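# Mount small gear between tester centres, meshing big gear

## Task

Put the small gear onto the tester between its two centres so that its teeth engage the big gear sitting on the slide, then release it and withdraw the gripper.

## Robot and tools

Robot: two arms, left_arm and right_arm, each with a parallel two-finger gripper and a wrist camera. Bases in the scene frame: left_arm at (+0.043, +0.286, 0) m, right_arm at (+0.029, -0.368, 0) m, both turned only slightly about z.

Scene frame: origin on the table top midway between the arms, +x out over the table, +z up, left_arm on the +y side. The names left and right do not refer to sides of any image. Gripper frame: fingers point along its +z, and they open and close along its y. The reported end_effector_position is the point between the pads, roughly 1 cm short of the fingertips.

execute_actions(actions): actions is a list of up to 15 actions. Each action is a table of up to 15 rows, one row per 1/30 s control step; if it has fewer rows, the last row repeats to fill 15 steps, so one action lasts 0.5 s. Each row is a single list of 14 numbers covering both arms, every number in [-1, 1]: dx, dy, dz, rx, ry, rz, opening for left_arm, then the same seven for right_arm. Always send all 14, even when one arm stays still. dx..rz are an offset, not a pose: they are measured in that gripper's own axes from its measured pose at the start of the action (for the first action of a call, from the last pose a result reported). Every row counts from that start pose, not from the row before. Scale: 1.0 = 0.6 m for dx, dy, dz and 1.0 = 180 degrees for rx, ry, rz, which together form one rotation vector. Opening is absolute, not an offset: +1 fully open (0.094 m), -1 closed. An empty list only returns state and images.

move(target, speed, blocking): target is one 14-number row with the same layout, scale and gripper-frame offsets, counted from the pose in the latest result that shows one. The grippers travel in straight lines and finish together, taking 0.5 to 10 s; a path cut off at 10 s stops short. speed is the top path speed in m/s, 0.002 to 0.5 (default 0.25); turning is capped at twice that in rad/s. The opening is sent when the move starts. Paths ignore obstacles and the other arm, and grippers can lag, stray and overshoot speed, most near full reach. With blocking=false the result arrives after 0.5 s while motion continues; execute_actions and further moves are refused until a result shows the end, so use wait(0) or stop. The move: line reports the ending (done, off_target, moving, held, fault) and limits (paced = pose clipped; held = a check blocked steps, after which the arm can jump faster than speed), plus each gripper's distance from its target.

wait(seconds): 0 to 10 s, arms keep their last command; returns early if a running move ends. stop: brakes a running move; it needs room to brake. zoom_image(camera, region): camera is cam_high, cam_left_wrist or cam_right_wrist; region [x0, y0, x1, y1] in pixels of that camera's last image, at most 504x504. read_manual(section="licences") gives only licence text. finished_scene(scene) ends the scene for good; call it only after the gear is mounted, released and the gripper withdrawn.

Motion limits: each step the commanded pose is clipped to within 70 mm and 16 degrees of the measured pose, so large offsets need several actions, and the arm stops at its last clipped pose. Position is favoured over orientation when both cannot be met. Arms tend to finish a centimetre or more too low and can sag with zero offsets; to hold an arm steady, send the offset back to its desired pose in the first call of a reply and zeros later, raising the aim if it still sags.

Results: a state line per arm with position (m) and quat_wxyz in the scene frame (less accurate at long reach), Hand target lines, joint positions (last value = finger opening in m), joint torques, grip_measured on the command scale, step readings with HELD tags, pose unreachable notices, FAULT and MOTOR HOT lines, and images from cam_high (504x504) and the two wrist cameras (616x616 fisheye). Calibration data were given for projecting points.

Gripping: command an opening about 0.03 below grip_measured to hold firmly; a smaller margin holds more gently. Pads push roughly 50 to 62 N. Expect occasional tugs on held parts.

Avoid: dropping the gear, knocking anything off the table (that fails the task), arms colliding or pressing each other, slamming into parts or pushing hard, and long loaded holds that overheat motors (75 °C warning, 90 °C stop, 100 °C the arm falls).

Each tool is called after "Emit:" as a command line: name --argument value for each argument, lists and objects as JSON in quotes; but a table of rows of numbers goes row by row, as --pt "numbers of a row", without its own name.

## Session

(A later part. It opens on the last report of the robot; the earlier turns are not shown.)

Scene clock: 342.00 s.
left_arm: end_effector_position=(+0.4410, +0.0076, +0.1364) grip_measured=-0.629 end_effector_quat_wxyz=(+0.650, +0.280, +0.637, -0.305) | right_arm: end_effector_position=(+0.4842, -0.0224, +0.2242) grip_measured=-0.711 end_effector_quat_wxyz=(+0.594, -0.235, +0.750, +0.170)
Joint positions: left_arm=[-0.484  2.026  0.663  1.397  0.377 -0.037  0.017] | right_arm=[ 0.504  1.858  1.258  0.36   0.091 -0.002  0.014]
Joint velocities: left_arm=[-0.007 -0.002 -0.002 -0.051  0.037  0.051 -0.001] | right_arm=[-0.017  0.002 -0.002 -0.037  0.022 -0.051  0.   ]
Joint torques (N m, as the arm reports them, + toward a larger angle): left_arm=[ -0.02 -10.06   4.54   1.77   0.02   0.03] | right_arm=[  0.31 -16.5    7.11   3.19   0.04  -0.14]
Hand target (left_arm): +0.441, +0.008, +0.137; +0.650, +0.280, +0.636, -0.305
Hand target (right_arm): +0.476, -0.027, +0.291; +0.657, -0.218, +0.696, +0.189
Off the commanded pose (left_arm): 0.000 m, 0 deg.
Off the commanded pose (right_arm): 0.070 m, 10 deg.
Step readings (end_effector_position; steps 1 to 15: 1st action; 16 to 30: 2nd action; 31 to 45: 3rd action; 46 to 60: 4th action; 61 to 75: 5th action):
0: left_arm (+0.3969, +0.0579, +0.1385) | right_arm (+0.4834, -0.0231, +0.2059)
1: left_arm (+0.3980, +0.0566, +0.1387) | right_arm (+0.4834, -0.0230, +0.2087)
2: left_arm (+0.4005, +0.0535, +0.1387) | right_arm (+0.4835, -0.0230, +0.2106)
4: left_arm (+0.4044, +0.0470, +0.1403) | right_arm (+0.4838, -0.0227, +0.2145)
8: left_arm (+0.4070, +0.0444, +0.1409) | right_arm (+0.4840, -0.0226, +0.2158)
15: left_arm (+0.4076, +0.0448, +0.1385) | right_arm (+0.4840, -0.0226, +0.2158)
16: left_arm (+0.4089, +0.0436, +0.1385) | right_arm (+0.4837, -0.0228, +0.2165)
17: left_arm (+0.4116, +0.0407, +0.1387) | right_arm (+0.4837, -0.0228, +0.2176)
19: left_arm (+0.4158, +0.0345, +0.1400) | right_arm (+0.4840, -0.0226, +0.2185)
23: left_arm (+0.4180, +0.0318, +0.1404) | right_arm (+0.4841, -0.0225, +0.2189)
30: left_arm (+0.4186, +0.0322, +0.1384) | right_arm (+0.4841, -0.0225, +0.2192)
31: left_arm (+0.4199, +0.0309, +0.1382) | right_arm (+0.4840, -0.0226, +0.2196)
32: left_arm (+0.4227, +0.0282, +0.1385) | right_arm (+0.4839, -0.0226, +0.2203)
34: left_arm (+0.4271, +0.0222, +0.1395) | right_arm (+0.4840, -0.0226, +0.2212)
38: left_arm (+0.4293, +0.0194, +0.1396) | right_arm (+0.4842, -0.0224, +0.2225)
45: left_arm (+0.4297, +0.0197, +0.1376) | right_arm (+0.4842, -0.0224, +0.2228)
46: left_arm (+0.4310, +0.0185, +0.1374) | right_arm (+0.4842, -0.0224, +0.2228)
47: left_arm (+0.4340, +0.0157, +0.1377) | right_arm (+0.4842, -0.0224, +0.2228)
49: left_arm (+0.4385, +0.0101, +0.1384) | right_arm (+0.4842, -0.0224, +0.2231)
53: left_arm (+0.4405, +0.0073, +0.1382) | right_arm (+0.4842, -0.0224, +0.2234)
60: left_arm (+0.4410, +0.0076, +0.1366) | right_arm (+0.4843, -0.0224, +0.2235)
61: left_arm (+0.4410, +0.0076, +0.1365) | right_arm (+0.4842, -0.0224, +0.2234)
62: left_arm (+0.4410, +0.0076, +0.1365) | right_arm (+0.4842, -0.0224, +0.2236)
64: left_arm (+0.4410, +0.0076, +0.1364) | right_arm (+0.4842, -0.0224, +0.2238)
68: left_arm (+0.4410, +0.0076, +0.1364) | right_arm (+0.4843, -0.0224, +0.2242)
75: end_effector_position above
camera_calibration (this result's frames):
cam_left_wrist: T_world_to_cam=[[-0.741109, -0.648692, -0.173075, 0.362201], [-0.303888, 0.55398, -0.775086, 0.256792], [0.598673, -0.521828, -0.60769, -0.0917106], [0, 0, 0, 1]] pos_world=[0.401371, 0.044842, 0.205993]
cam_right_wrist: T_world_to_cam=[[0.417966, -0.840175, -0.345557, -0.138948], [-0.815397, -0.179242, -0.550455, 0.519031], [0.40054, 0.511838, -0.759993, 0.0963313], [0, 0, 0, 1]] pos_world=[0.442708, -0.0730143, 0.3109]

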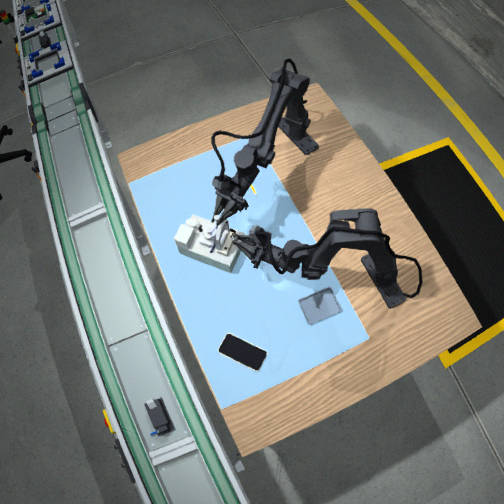

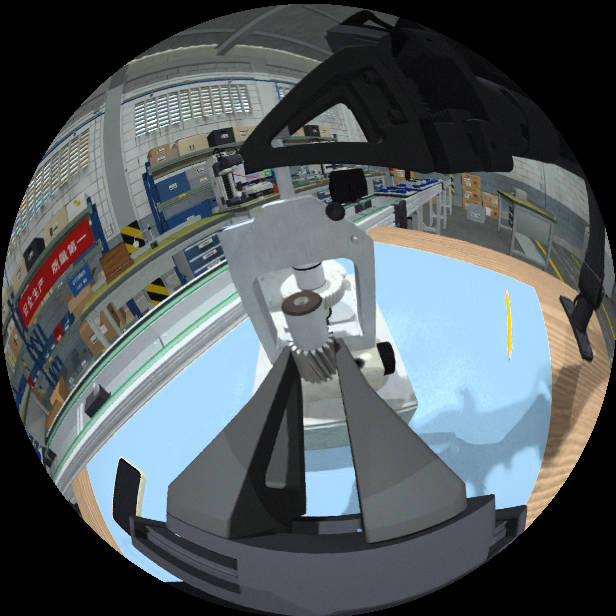

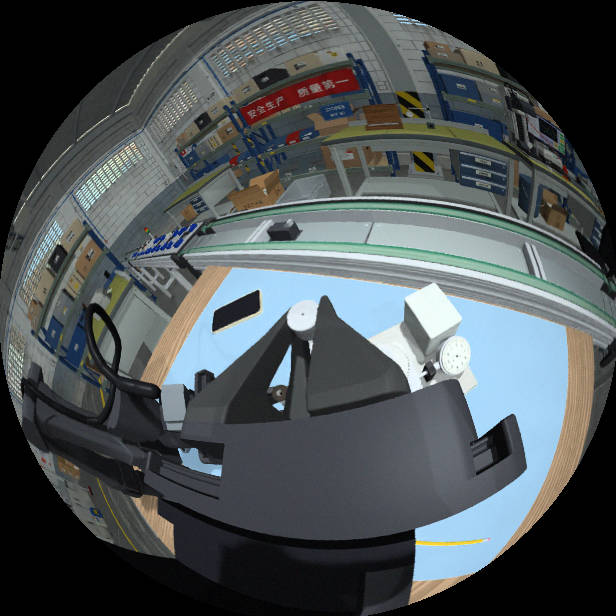

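Emit:
execute_actions --actions '[[[0,0.004,0.04,0,-0.005,0,-0.68,-0.115,0,-0.03,0,-0.055,0,-0.78]],[[0,0,0,0,0,0,-0.68,-0.115,0,-0.03,0,-0.055,0,-0.78]]]'

Scene clock: 350.17 s.
left_arm: end_effector_position=(+0.4534, -0.0034, +0.1289) grip_measured=-0.629 end_effector_quat_wxyz=(+0.647, +0.281, +0.640, -0.305) | right_arm: end_effector_position=(+0.4842, -0.0224, +0.2242) grip_measured=-0.711 end_effector_quat_wxyz=(+0.594, -0.235, +0.750, +0.170)
Joint positions: left_arm=[-0.496  2.081  0.732  1.373  0.364 -0.037  0.017] | right_arm=[ 0.504  1.858  1.258  0.36   0.091 -0.003  0.014]
Joint velocities: left_arm=[-0.017 -0.012  0.002 -0.051 -0.007 -0.037 -0.001] | right_arm=[-0.007  0.012  0.002  0.037  0.007  0.066  0.   ]
Joint torques (N m, as the arm reports them, + toward a larger angle): left_arm=[  0.06 -10.57   4.63   1.77  -0.01   0.02] | right_arm=[  0.31 -15.5    9.23   2.94   0.08  -0.14]
Hand target (left_arm): +0.453, -0.003, +0.129; +0.647, +0.281, +0.640, -0.305
Hand target (right_arm): +0.479, -0.024, +0.294; +0.656, -0.219, +0.697, +0.188
Off the commanded pose (left_arm): 0.000 m, 0 deg.
Off the commanded pose (right_arm): 0.071 m, 10 deg.
Step readings (end_effector_position; steps 1 to 15: 1st action; 16 to 30: 2nd action):
0: left_arm (+0.4410, +0.0076, +0.1364) | right_arm (+0.4843, -0.0224, +0.2243)
1: left_arm (+0.4424, +0.0063, +0.1361) | right_arm (+0.4842, -0.0224, +0.2242)
2: left_arm (+0.4459, +0.0037, +0.1359) | right_arm (+0.4842, -0.0224, +0.2242)
4: left_arm (+0.4515, -0.0014, +0.1337) | right_arm (+0.4842, -0.0224, +0.2242)
8: left_arm (+0.4532, -0.0036, +0.1295) | right_arm (+0.4842, -0.0224, +0.2242)
15: left_arm (+0.4534, -0.0034, +0.1291) | right_arm (+0.4842, -0.0224, +0.2242)
16: left_arm (+0.4534, -0.0034, +0.1291) | right_arm (+0.4842, -0.0224, +0.2242)
17: left_arm (+0.4534, -0.0034, +0.1290) | right_arm (+0.4842, -0.0224, +0.2242)
19: left_arm (+0.4534, -0.0034, +0.1290) | right_arm (+0.4842, -0.0224, +0.2242)
23: left_arm (+0.4534, -0.0034, +0.1289) | right_arm (+0.4842, -0.0224, +0.2242)
30: end_effector_position above
camera_calibration (this result's frames):
cam_left_wrist: T_world_to_cam=[[-0.742701, -0.647924, -0.169084, 0.363191], [-0.311058, 0.557434, -0.769747, 0.26336], [0.592991, -0.519097, -0.615549, -0.105899], [0, 0, 0, 1]] pos_world=[0.41446, 0.0335424, 0.198944]
cam_right_wrist: T_world_to_cam=[[0.418258, -0.840314, -0.344867, -0.139247], [-0.81514, -0.17973, -0.550675, 0.518946], [0.400757, 0.511439, -0.760147, 0.0962517], [0, 0, 0, 1]] pos_world=[0.442681, -0.0729681, 0.310914]

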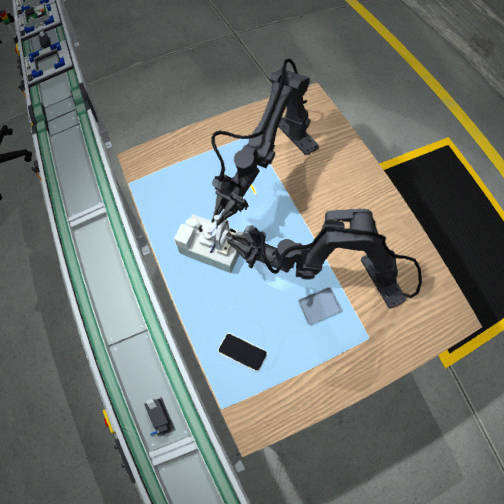

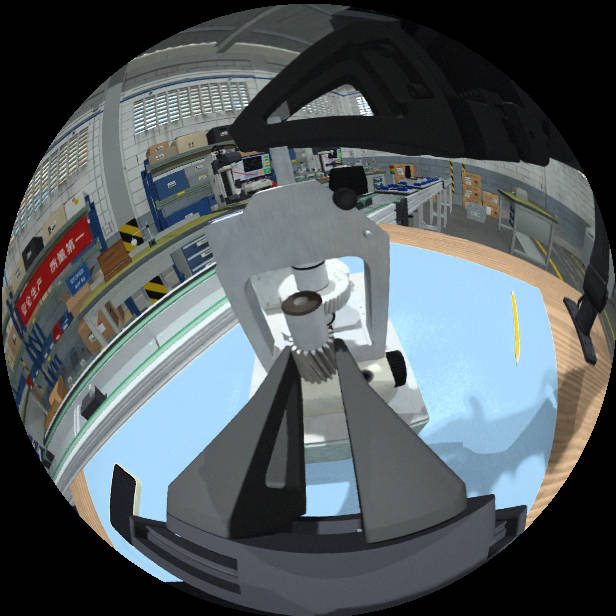

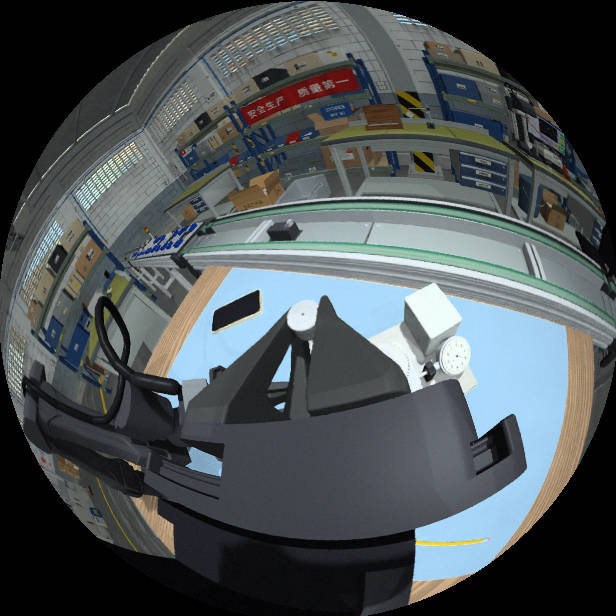

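Emit:
execute_actions --actions '[[[-0.013,0.002,0.035,0,-0.006,0,-0.68,-0.115,0,-0.03,0,-0.055,0,-0.78]],[[0,0,0,0,0,0,-0.68,-0.115,0,-0.03,0,-0.055,0,-0.78]]]'

Scene clock: 356.57 s.
left_arm: end_effector_position=(+0.4634, -0.0127, +0.1312) grip_measured=-0.629 end_effector_quat_wxyz=(+0.646, +0.280, +0.641, -0.305) | right_arm: end_effector_position=(+0.4842, -0.0224, +0.2242) grip_measured=-0.711 end_effector_quat_wxyz=(+0.594, -0.235, +0.750, +0.169)
Joint positions: left_arm=[-0.506  2.099  0.791  1.332  0.354 -0.037  0.017] | right_arm=[ 0.504  1.858  1.258  0.36   0.091 -0.004  0.014]
Joint velocities: left_arm=[ 0.012 -0.007 -0.007 -0.022 -0.007  0.007 -0.   ] | right_arm=[ 0.012 -0.027  0.007 -0.022  0.022 -0.037  0.   ]
Joint torques (N m, as the arm reports them, + toward a larger angle): left_arm=[  0.   -10.96   4.98   1.81  -0.01   0.  ] | right_arm=[  0.29 -15.53   9.26   2.96   0.05  -0.15]
Hand target (left_arm): +0.463, -0.013, +0.131; +0.647, +0.280, +0.640, -0.305
Hand target (right_arm): +0.479, -0.024, +0.294; +0.656, -0.219, +0.697, +0.188
Off the commanded pose (left_arm): 0.000 m, 0 deg.
Off the commanded pose (right_arm): 0.071 m, 10 deg.
Step readings (end_effector_position; steps 1 to 15: 1st action; 16 to 30: 2nd action):
0: left_arm (+0.4534, -0.0034, +0.1289) | right_arm (+0.4842, -0.0224, +0.2242)
1: left_arm (+0.4546, -0.0043, +0.1290) | right_arm (+0.4842, -0.0224, +0.2242)
2: left_arm (+0.4571, -0.0063, +0.1295) | right_arm (+0.4842, -0.0224, +0.2242)
4: left_arm (+0.4613, -0.0104, +0.1315) | right_arm (+0.4842, -0.0224, +0.2242)
8: left_arm (+0.4631, -0.0129, +0.1333) | right_arm (+0.4842, -0.0224, +0.2242)
15: left_arm (+0.4634, -0.0127, +0.1314) | right_arm (+0.4842, -0.0224, +0.2242)
16: left_arm (+0.4634, -0.0127, +0.1313) | right_arm (+0.4842, -0.0224, +0.2242)
17: left_arm (+0.4634, -0.0127, +0.1313) | right_arm (+0.4842, -0.0224, +0.2242)
19: left_arm (+0.4634, -0.0127, +0.1313) | right_arm (+0.4842, -0.0224, +0.2242)
23: left_arm (+0.4634, -0.0127, +0.1312) | right_arm (+0.4842, -0.0224, +0.2242)
30: end_effector_position above
camera_calibration (this result's frames):
cam_left_wrist: T_world_to_cam=[[-0.74278, -0.647927, -0.168726, 0.364912], [-0.311404, 0.557409, -0.769625, 0.273558], [0.592711, -0.51912, -0.615799, -0.115036], [0, 0, 0, 1]] pos_world=[0.424419, 0.0242354, 0.201268]
cam_right_wrist: T_world_to_cam=[[0.418404, -0.840383, -0.344521, -0.139397], [-0.815012, -0.179974, -0.550786, 0.518903], [0.400866, 0.51124, -0.760224, 0.0962118], [0, 0, 0, 1]] pos_world=[0.442668, -0.072945, 0.310922]

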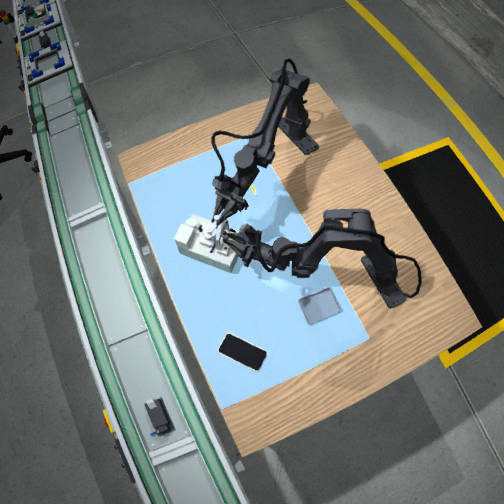

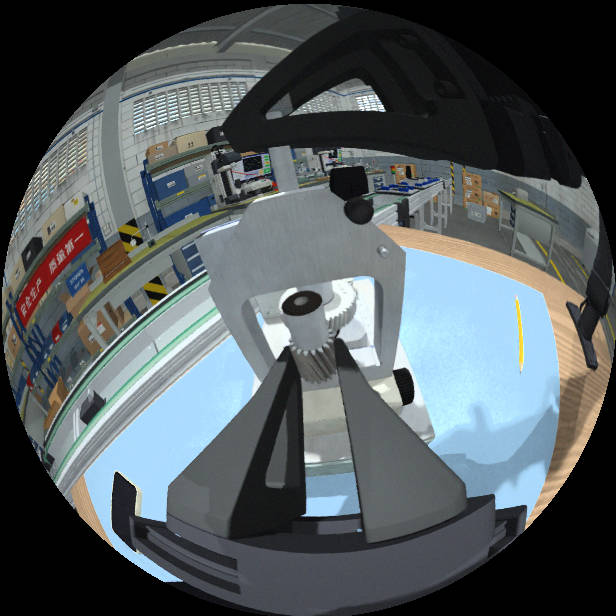

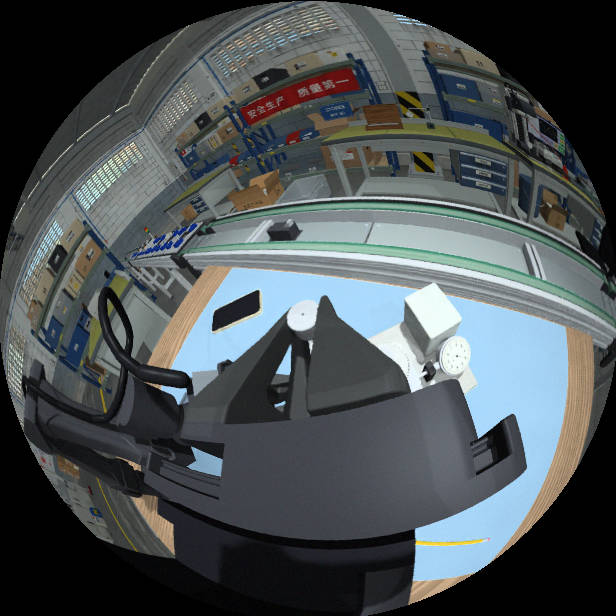

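Gear looks slightly left of window centre; go in with −y.

Emit:
execute_actions --actions '[[[-0.008,-0.003,0.035,0,-0.006,0,-0.68,-0.115,0,-0.03,0,-0.055,0,-0.78]],[[0,0,0,0,0,0,-0.68,-0.115,0,-0.03,0,-0.055,0,-0.78]]]'

Scene clock: 366.10 s.
left_arm: end_effector_position=(+0.4705, -0.0243, +0.1284) grip_measured=-0.629 end_effector_quat_wxyz=(+0.644, +0.281, +0.642, -0.306) | right_arm: end_effector_position=(+0.4842, -0.0224, +0.2242) grip_measured=-0.711 end_effector_quat_wxyz=(+0.594, -0.235, +0.750, +0.169)
Joint positions: left_arm=[-0.525  2.13   0.844  1.304  0.337 -0.037  0.017] | right_arm=[ 0.504  1.858  1.258  0.36   0.091 -0.004  0.014]
Joint velocities: left_arm=[ 0.002  0.002 -0.012  0.022  0.007 -0.051 -0.001] | right_arm=[-0.012 -0.007 -0.017 -0.022 -0.095  0.007 -0.001]
Joint torques (N m, as the arm reports them, + toward a larger angle): left_arm=[  0.04 -11.39   5.03   1.76   0.02   0.  ] | right_arm=[  0.25 -15.47   9.21   2.96   0.06  -0.13]
Hand target (left_arm): +0.470, -0.024, +0.129; +0.645, +0.281, +0.642, -0.306
Hand target (right_arm): +0.479, -0.024, +0.294; +0.656, -0.219, +0.697, +0.188
Off the commanded pose (left_arm): 0.000 m, 0 deg.
Off the commanded pose (right_arm): 0.071 m, 10 deg.
Step readings (end_effector_position; steps 1 to 15: 1st action; 16 to 30: 2nd action):
0: left_arm (+0.4634, -0.0127, +0.1312) | right_arm (+0.4842, -0.0224, +0.2242)
1: left_arm (+0.4644, -0.0137, +0.1310) | right_arm (+0.4842, -0.0224, +0.2242)
2: left_arm (+0.4668, -0.0159, +0.1311) | right_arm (+0.4842, -0.0224, +0.2242)
4: left_arm (+0.4698, -0.0211, +0.1310) | right_arm (+0.4842, -0.0224, +0.2242)
8: left_arm (+0.4701, -0.0246, +0.1297) | right_arm (+0.4842, -0.0224, +0.2242)
15: left_arm (+0.4705, -0.0243, +0.1287) | right_arm (+0.4842, -0.0224, +0.2242)
16: left_arm (+0.4705, -0.0243, +0.1286) | right_arm (+0.4842, -0.0224, +0.2242)
17: left_arm (+0.4705, -0.0243, +0.1286) | right_arm (+0.4842, -0.0224, +0.2242)
19: left_arm (+0.4705, -0.0243, +0.1285) | right_arm (+0.4842, -0.0224, +0.2242)
23: left_arm (+0.4705, -0.0243, +0.1284) | right_arm (+0.4842, -0.0224, +0.2242)
30: end_effector_position above
camera_calibration (this result's frames):
cam_left_wrist: T_world_to_cam=[[-0.744635, -0.646374, -0.166491, 0.362829], [-0.314518, 0.559795, -0.766621, 0.281258], [0.588725, -0.518489, -0.620139, -0.124545], [0, 0, 0, 1]] pos_world=[0.431959, 0.0125011, 0.19879]
cam_right_wrist: T_world_to_cam=[[0.418404, -0.840383, -0.344521, -0.139397], [-0.815012, -0.179974, -0.550786, 0.518903], [0.400866, 0.51124, -0.760224, 0.0962118], [0, 0, 0, 1]] pos_world=[0.442668, -0.072945, 0.310922]

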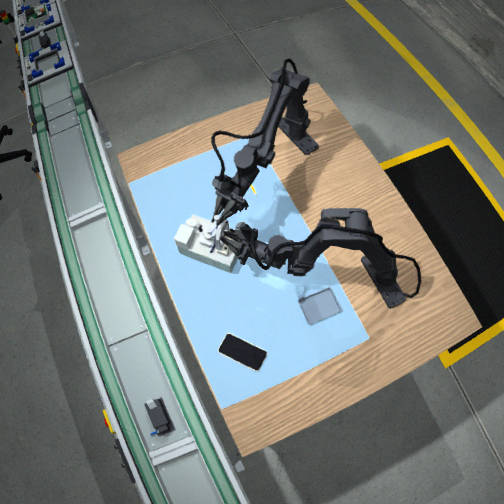

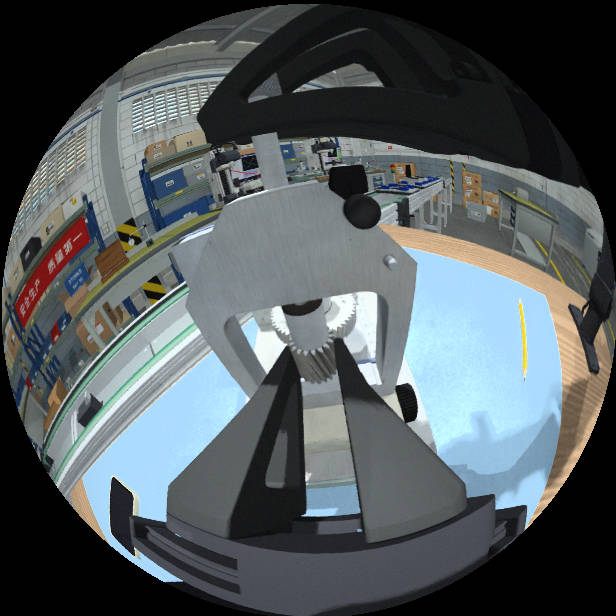

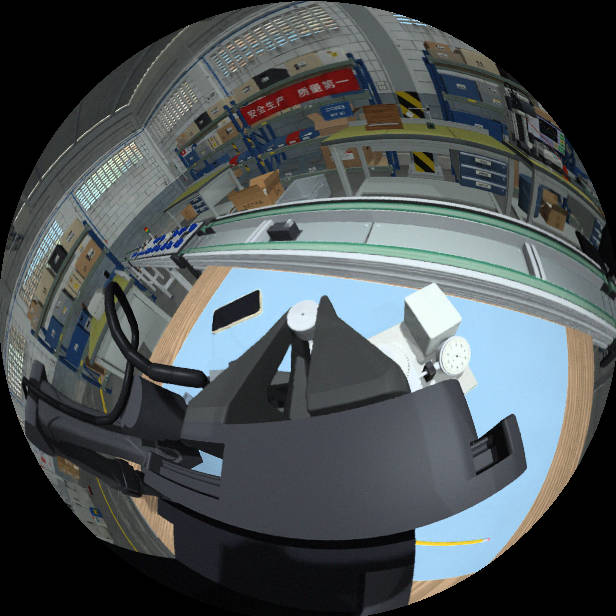

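Emit:
execute_actions --actions '[[[-0.01,0.003,0.02,0,-0.006,0,-0.68,-0.115,0,-0.03,0,-0.055,0,-0.78]],[[0,0,0,0,0,0,-0.68,-0.07,0,-0.02,0,-0.03,0,-0.78]],[[0,0,0,0,0,0,-0.68,-0.03,0,-0.01,0,-0.01,0,-0.78]],[[0,0,0,0,0,0,-0.68,0,0,0,0,0,0,-0.78]]]'

Scene clock: 375.30 s.
left_arm: end_effector_position=(+0.4746, -0.0265, +0.1272) grip_measured=-0.629 end_effector_quat_wxyz=(+0.644, +0.281, +0.643, -0.305) | right_arm: end_effector_position=(+0.4846, -0.0221, +0.2178) grip_measured=-0.711 end_effector_quat_wxyz=(+0.588, -0.237, +0.755, +0.167)
Joint positions: left_arm=[-0.525  2.143  0.865  1.293  0.337 -0.037  0.017] | right_arm=[ 0.504  1.866  1.258  0.353  0.091 -0.004  0.014]
Joint velocities: left_arm=[-0.002 -0.002 -0.002 -0.11  -0.066  0.037  0.001] | right_arm=[ 0.002 -0.002 -0.002 -0.007  0.007 -0.022 -0.001]
Joint torques (N m, as the arm reports them, + toward a larger angle): left_arm=[ -0.07 -11.67   5.01   1.76   0.     0.02] | right_arm=[-0.03 -9.64  7.58  2.08  0.01  0.02]
Hand target (left_arm): +0.475, -0.027, +0.127; +0.644, +0.281, +0.643, -0.305
Hand target (right_arm): +0.484, -0.022, +0.219; +0.588, -0.237, +0.755, +0.167
Off the commanded pose (left_arm): 0.000 m, 0 deg.
Off the commanded pose (right_arm): 0.001 m, 0 deg.
Step readings (end_effector_position; steps 1 to 15: 1st action; 16 to 30: 2nd action; 31 to 45: 3rd action; 46 to 60: 4th action):
0: left_arm (+0.4705, -0.0243, +0.1284) | right_arm (+0.4842, -0.0224, +0.2242)
1: left_arm (+0.4709, -0.0245, +0.1281) | right_arm (+0.4842, -0.0224, +0.2242)
2: left_arm (+0.4720, -0.0252, +0.1281) | right_arm (+0.4842, -0.0224, +0.2242)
4: left_arm (+0.4739, -0.0262, +0.1277) | right_arm (+0.4842, -0.0224, +0.2242)
8: left_arm (+0.4746, -0.0266, +0.1272) | right_arm (+0.4842, -0.0224, +0.2242)
15: left_arm (+0.4746, -0.0266, +0.1272) | right_arm (+0.4842, -0.0224, +0.2242)
16: left_arm (+0.4746, -0.0266, +0.1272) | right_arm (+0.4841, -0.0225, +0.2234)
17: left_arm (+0.4746, -0.0266, +0.1272) | right_arm (+0.4840, -0.0226, +0.2230)
19: left_arm (+0.4746, -0.0266, +0.1272) | right_arm (+0.4839, -0.0226, +0.2227)
23: left_arm (+0.4746, -0.0266, +0.1272) | right_arm (+0.4839, -0.0226, +0.2227)
30: left_arm (+0.4746, -0.0266, +0.1272) | right_arm (+0.4839, -0.0226, +0.2227)
31: left_arm (+0.4746, -0.0266, +0.1272) | right_arm (+0.4840, -0.0225, +0.2205)
32: left_arm (+0.4746, -0.0266, +0.1272) | right_arm (+0.4841, -0.0224, +0.2190)
34: left_arm (+0.4746, -0.0265, +0.1272) | right_arm (+0.4842, -0.0224, +0.2187)
38: left_arm (+0.4746, -0.0265, +0.1272) | right_arm (+0.4842, -0.0224, +0.2187)
45: left_arm (+0.4746, -0.0265, +0.1272) | right_arm (+0.4842, -0.0224, +0.2187)
46: left_arm (+0.4746, -0.0265, +0.1272) | right_arm (+0.4844, -0.0222, +0.2177)
47: left_arm (+0.4746, -0.0265, +0.1272) | right_arm (+0.4846, -0.0221, +0.2178)
49: left_arm (+0.4746, -0.0265, +0.1272) | right_arm (+0.4846, -0.0221, +0.2178)
53: left_arm (+0.4746, -0.0265, +0.1272) | right_arm (+0.4846, -0.0221, +0.2178)
60: end_effector_position above
camera_calibration (this result's frames):
cam_left_wrist: T_world_to_cam=[[-0.744418, -0.646787, -0.165855, 0.364092], [-0.31622, 0.560269, -0.765574, 0.283587], [0.588087, -0.517461, -0.621602, -0.128331], [0, 0, 0, 1]] pos_world=[0.436183, 0.0101984, 0.197723]
cam_right_wrist: T_world_to_cam=[[0.414219, -0.843737, -0.341365, -0.140243], [-0.821662, -0.185304, -0.539012, 0.516244], [0.391528, 0.503755, -0.770024, 0.0975977], [0, 0, 0, 1]] pos_world=[0.444058, -0.0718316, 0.30554]

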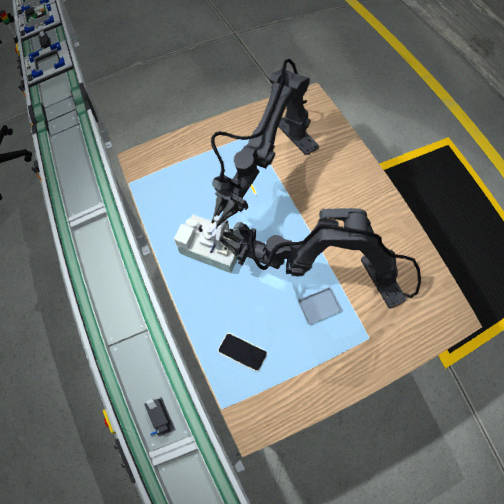

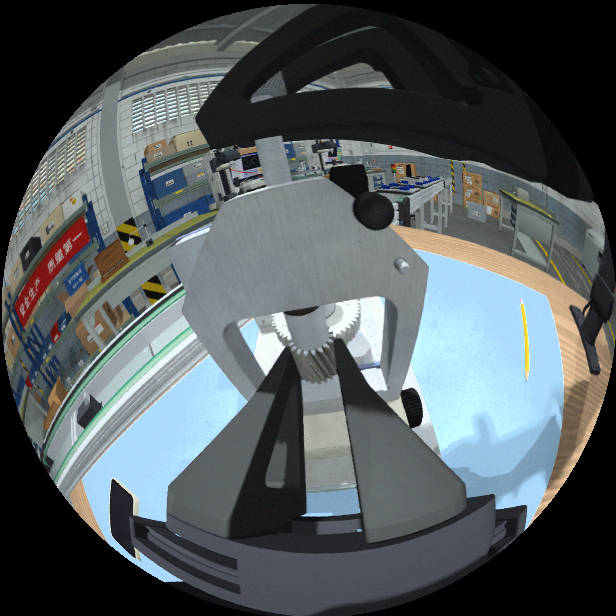

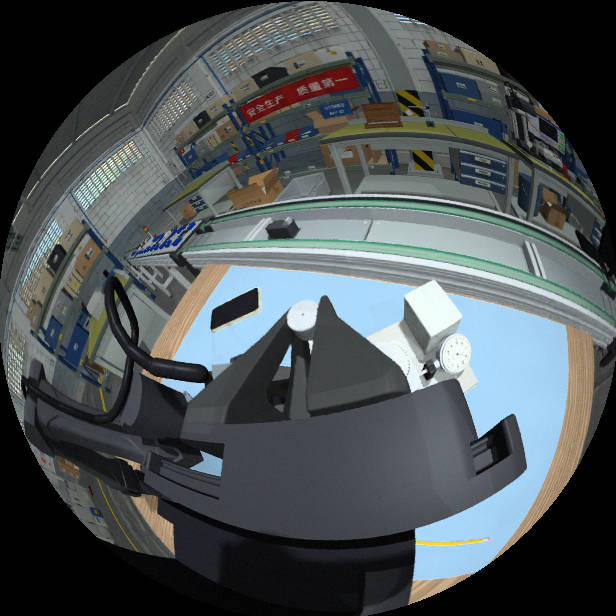

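On flats. Slide forward with slight −y under light knob load.

Emit:
execute_actions --actions '[[[-0.006,-0.003,0.018,0,-0.004,0,-0.68,-0.05,0,-0.015,0,-0.025,0,-0.78]],[[0,0,0,0,0,0,-0.68,0,0,0,0,0,0,-0.78]]]'

Scene clock: 384.80 s.
left_arm: end_effector_position=(+0.4750, -0.0294, +0.1260) grip_measured=-0.629 end_effector_quat_wxyz=(+0.642, +0.282, +0.644, -0.306) | right_arm: end_effector_position=(+0.4846, -0.0222, +0.2135) grip_measured=-0.711 end_effector_quat_wxyz=(+0.584, -0.238, +0.758, +0.165)
Joint positions: left_arm=[-0.53   2.149  0.874  1.288  0.334 -0.036  0.017] | right_arm=[ 0.504  1.871  1.258  0.345  0.092 -0.004  0.014]
Joint velocities: left_arm=[ 0.027  0.017 -0.007 -0.081  0.037 -0.022 -0.   ] | right_arm=[ 0.002 -0.022  0.002 -0.022  0.037  0.007 -0.001]
Joint torques (N m, as the arm reports them, + toward a larger angle): left_arm=[ -0.09 -11.6    5.01   1.82  -0.02   0.02] | right_arm=[ 0.   -9.88  7.59  2.11 -0.01  0.01]
Hand target (left_arm): +0.475, -0.029, +0.127; +0.644, +0.281, +0.642, -0.306
Hand target (right_arm): +0.484, -0.022, +0.216; +0.586, -0.238, +0.756, +0.166
Off the commanded pose (left_arm): 0.001 m, 0 deg.
Off the commanded pose (right_arm): 0.003 m, 0 deg.
Step readings (end_effector_position; steps 1 to 15: 1st action; 16 to 30: 2nd action):
0: left_arm (+0.4746, -0.0265, +0.1272) | right_arm (+0.4846, -0.0221, +0.2178)
1: left_arm (+0.4747, -0.0266, +0.1269) | right_arm (+0.4847, -0.0220, +0.2184)
2: left_arm (+0.4752, -0.0269, +0.1272) | right_arm (+0.4847, -0.0220, +0.2186)
4: left_arm (+0.4757, -0.0281, +0.1271) | right_arm (+0.4846, -0.0221, +0.2182)
8: left_arm (+0.4751, -0.0294, +0.1269) | right_arm (+0.4843, -0.0223, +0.2165)
15: left_arm (+0.4751, -0.0294, +0.1269) | right_arm (+0.4843, -0.0223, +0.2165)
16: left_arm (+0.4750, -0.0294, +0.1269) | right_arm (+0.4844, -0.0222, +0.2143)
17: left_arm (+0.4750, -0.0294, +0.1264) | right_arm (+0.4845, -0.0221, +0.2138)
19: left_arm (+0.4750, -0.0294, +0.1260) | right_arm (+0.4846, -0.0222, +0.2135)
23: left_arm (+0.4750, -0.0294, +0.1260) | right_arm (+0.4846, -0.0222, +0.2135)
30: end_effector_position above
camera_calibration (this result's frames):
cam_left_wrist: T_world_to_cam=[[-0.746233, -0.64483, -0.165321, 0.36316], [-0.316507, 0.562169, -0.764061, 0.284382], [0.585628, -0.517843, -0.623602, -0.129468], [0, 0, 0, 1]] pos_world=[0.43683, 0.00726176, 0.196587]
cam_right_wrist: T_world_to_cam=[[0.410689, -0.846512, -0.338751, -0.140711], [-0.826788, -0.189122, -0.529768, 0.514309], [0.384389, 0.497645, -0.777556, 0.0992211], [0, 0, 0, 1]] pos_world=[0.444874, -0.0712235, 0.301948]

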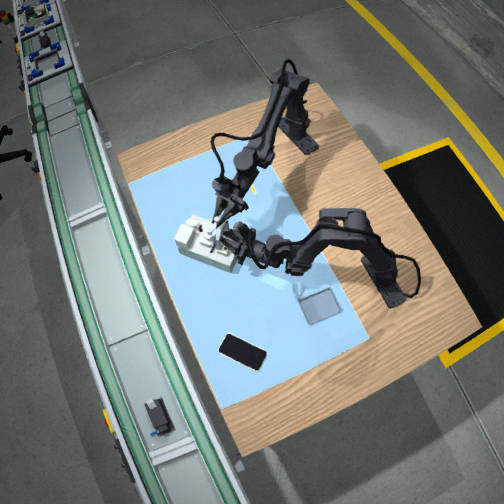

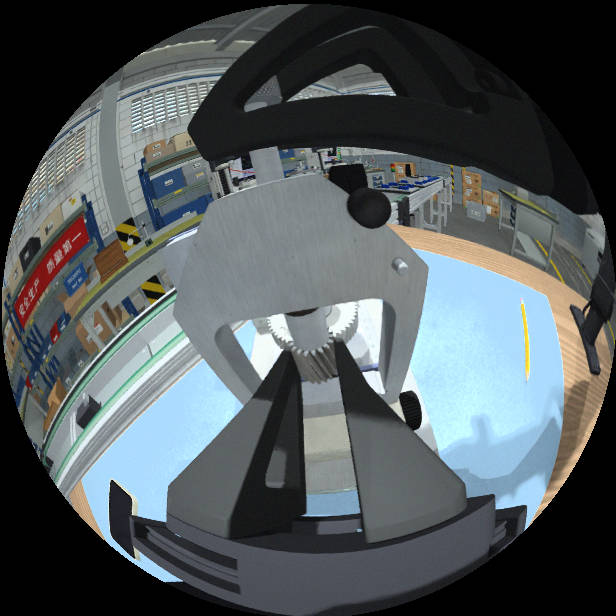

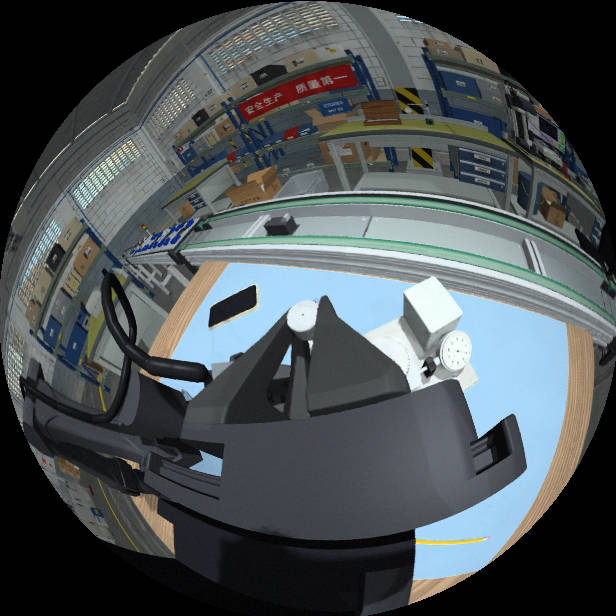

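Seated.

Emit:
execute_actions --actions '[[[0,0,0,0,0,0,-0.45,0,0,0,0,0,0,-0.3]]]'

Emit:
move --target '[-0.01,0,-0.18,0,0,0,-0.45,-0.03,0,-0.17,0,0,0,-0.3]' --speed 0.12

Scene clock: 400.10 s.
left_arm: end_effector_position=(+0.4750, -0.0294, +0.1262) grip_measured=-0.452 end_effector_quat_wxyz=(+0.643, +0.282, +0.643, -0.306) | right_arm: end_effector_position=(+0.4847, -0.0221, +0.2139) grip_measured=-0.303 end_effector_quat_wxyz=(+0.585, -0.238, +0.758, +0.166)
Joint positions: left_arm=[-0.53   2.149  0.874  1.289  0.334 -0.036  0.026] | right_arm=[ 0.504  1.871  1.258  0.347  0.092 -0.004  0.033]
Joint velocities: left_arm=[-0.022  0.012  0.012  0.022  0.007  0.022  0.   ] | right_arm=[ 0.012 -0.002 -0.002 -0.022  0.022  0.066  0.001]
Joint torques (N m, as the arm reports them, + toward a larger angle): left_arm=[  0.01 -11.75   5.08   1.76  -0.01   0.  ] | right_arm=[ 0.03 -9.42  7.74  2.08  0.01  0.02]
Hand target (left_arm): +0.475, -0.029, +0.126; +0.642, +0.282, +0.644, -0.306
Hand target (right_arm): +0.485, -0.022, +0.213; +0.584, -0.238, +0.758, +0.165
Off the commanded pose (left_arm): 0.000 m, 0 deg.
Off the commanded pose (right_arm): 0.000 m, 0 deg.
Step readings (end_effector_position):
0: left_arm (+0.4750, -0.0294, +0.1260) | right_arm (+0.4846, -0.0222, +0.2135)
1: left_arm (+0.4750, -0.0294, +0.1261) | right_arm (+0.4846, -0.0222, +0.2135)
2: left_arm (+0.4750, -0.0294, +0.1262) | right_arm (+0.4846, -0.0222, +0.2136)
4: left_arm (+0.4750, -0.0294, +0.1262) | right_arm (+0.4847, -0.0221, +0.2139)
8: left_arm (+0.4750, -0.0294, +0.1262) | right_arm (+0.4847, -0.0221, +0.2139)
15: end_effector_position above
camera_calibration (this result's frames):
cam_left_wrist: T_world_to_cam=[[-0.746124, -0.644893, -0.165568, 0.363166], [-0.316002, 0.561878, -0.764484, 0.284324], [0.58604, -0.51808, -0.623017, -0.129629], [0, 0, 0, 1]] pos_world=[0.436781, 0.00728984, 0.196729]
cam_right_wrist: T_world_to_cam=[[0.411194, -0.846107, -0.339149, -0.140681], [-0.825999, -0.188489, -0.531223, 0.514589], [0.385546, 0.498572, -0.776389, 0.0987096], [0, 0, 0, 1]] pos_world=[0.44484, -0.0712509, 0.302287]

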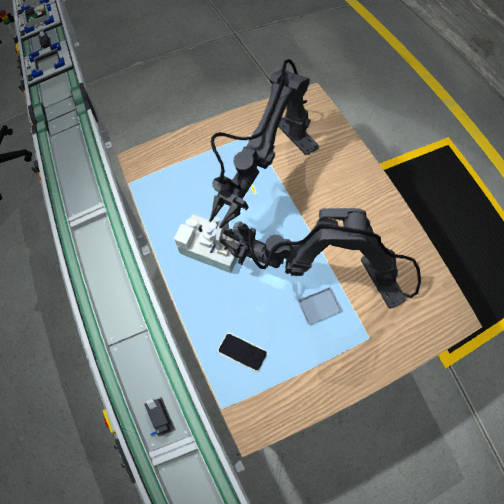

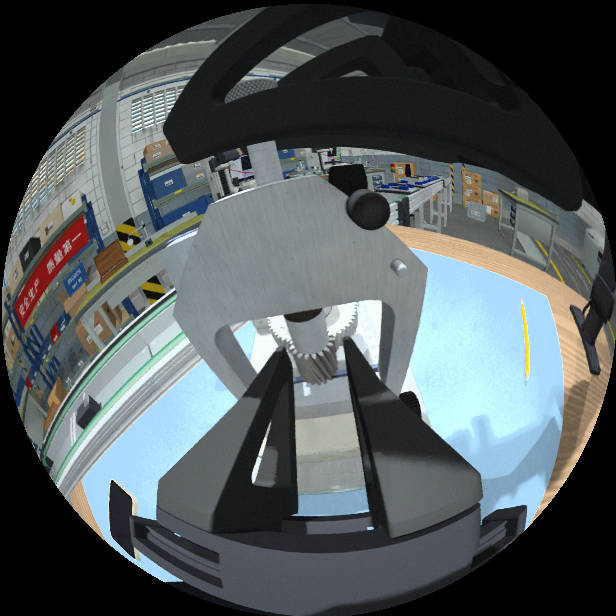

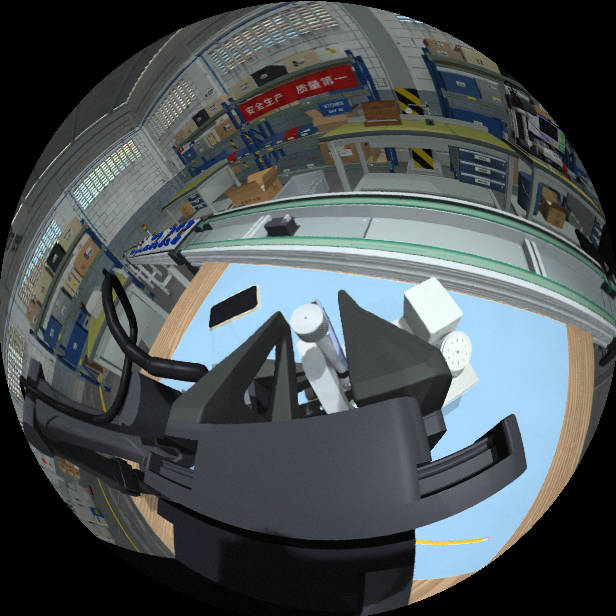

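Scene clock: 401.53 s.
left_arm: end_effector_position=(+0.4084, +0.0490, +0.1265) grip_measured=-0.452 end_effector_quat_wxyz=(+0.641, +0.282, +0.645, -0.305) | right_arm: end_effector_position=(+0.4121, -0.0711, +0.2633) grip_measured=-0.303 end_effector_quat_wxyz=(+0.594, -0.238, +0.750, +0.168)
Joint positions: left_arm=[-0.401  1.952  0.465  1.496  0.462 -0.036  0.026] | right_arm=[ 0.527  1.492  1.016  0.233  0.113 -0.004  0.033]
Joint velocities: left_arm=[-0.012 -0.017 -0.007 -0.022  0.022  0.022 -0.002] | right_arm=[ 0.012  0.002 -0.002 -0.022  0.051 -0.007  0.001]
Joint torques (N m, as the arm reports them, + toward a larger angle): left_arm=[  0.52 -10.39   2.41   1.81   0.08  -0.03] | right_arm=[ 0.66 -7.69  6.23  1.89  0.13  0.08]
Hand target (left_arm): +0.405, +0.053, +0.130; +0.643, +0.281, +0.643, -0.307
Hand target (right_arm): +0.405, -0.073, +0.256; +0.585, -0.238, +0.757, +0.165
Off the commanded pose (left_arm): 0.007 m, 0 deg.
Off the commanded pose (right_arm): 0.008 m, 1 deg.
move: done
camera_calibration (this result's frames):
cam_left_wrist: T_world_to_cam=[[-0.746556, -0.644577, -0.164847, 0.364142], [-0.319374, 0.564551, -0.761106, 0.220296], [0.583657, -0.51556, -0.62733, -0.0483503], [0, 0, 0, 1]] pos_world=[0.370429, 0.0854216, 0.197365]
cam_right_wrist: T_world_to_cam=[[0.420088, -0.841737, -0.339123, -0.138896], [-0.814368, -0.184784, -0.550145, 0.472062], [0.400413, 0.50728, -0.76311, 0.180381], [0, 0, 0, 1]] pos_world=[0.370554, -0.121188, 0.35025]

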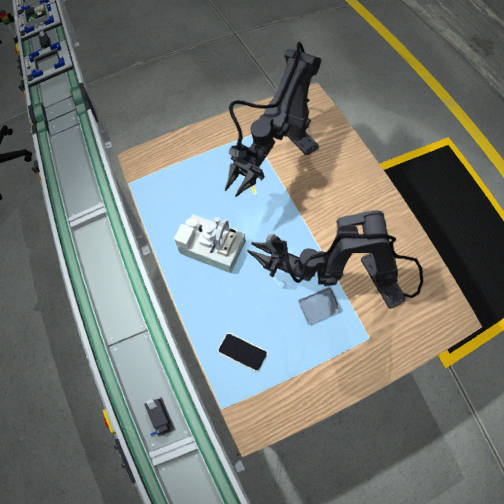

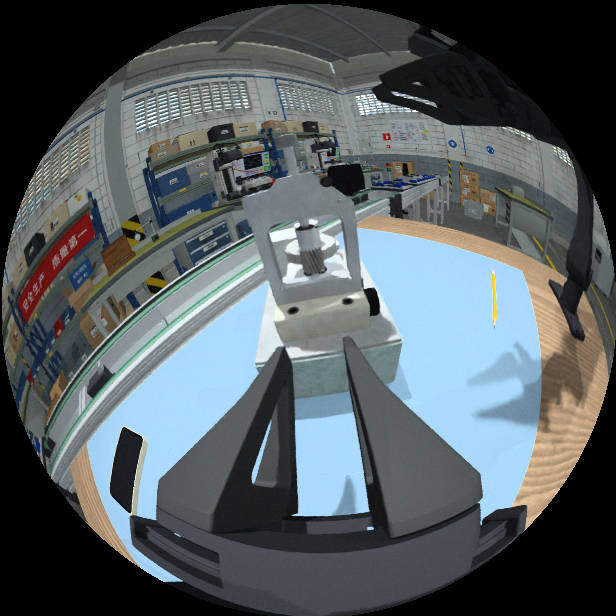

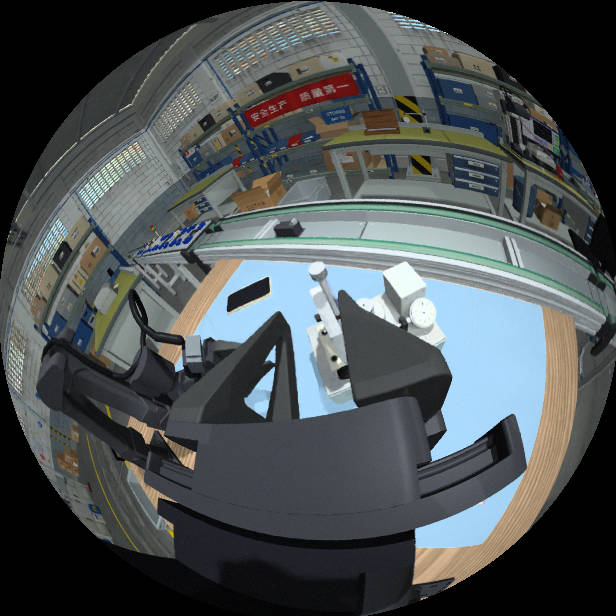

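Emit:
finished_scene --scene 2

The scene is finished: the task was done.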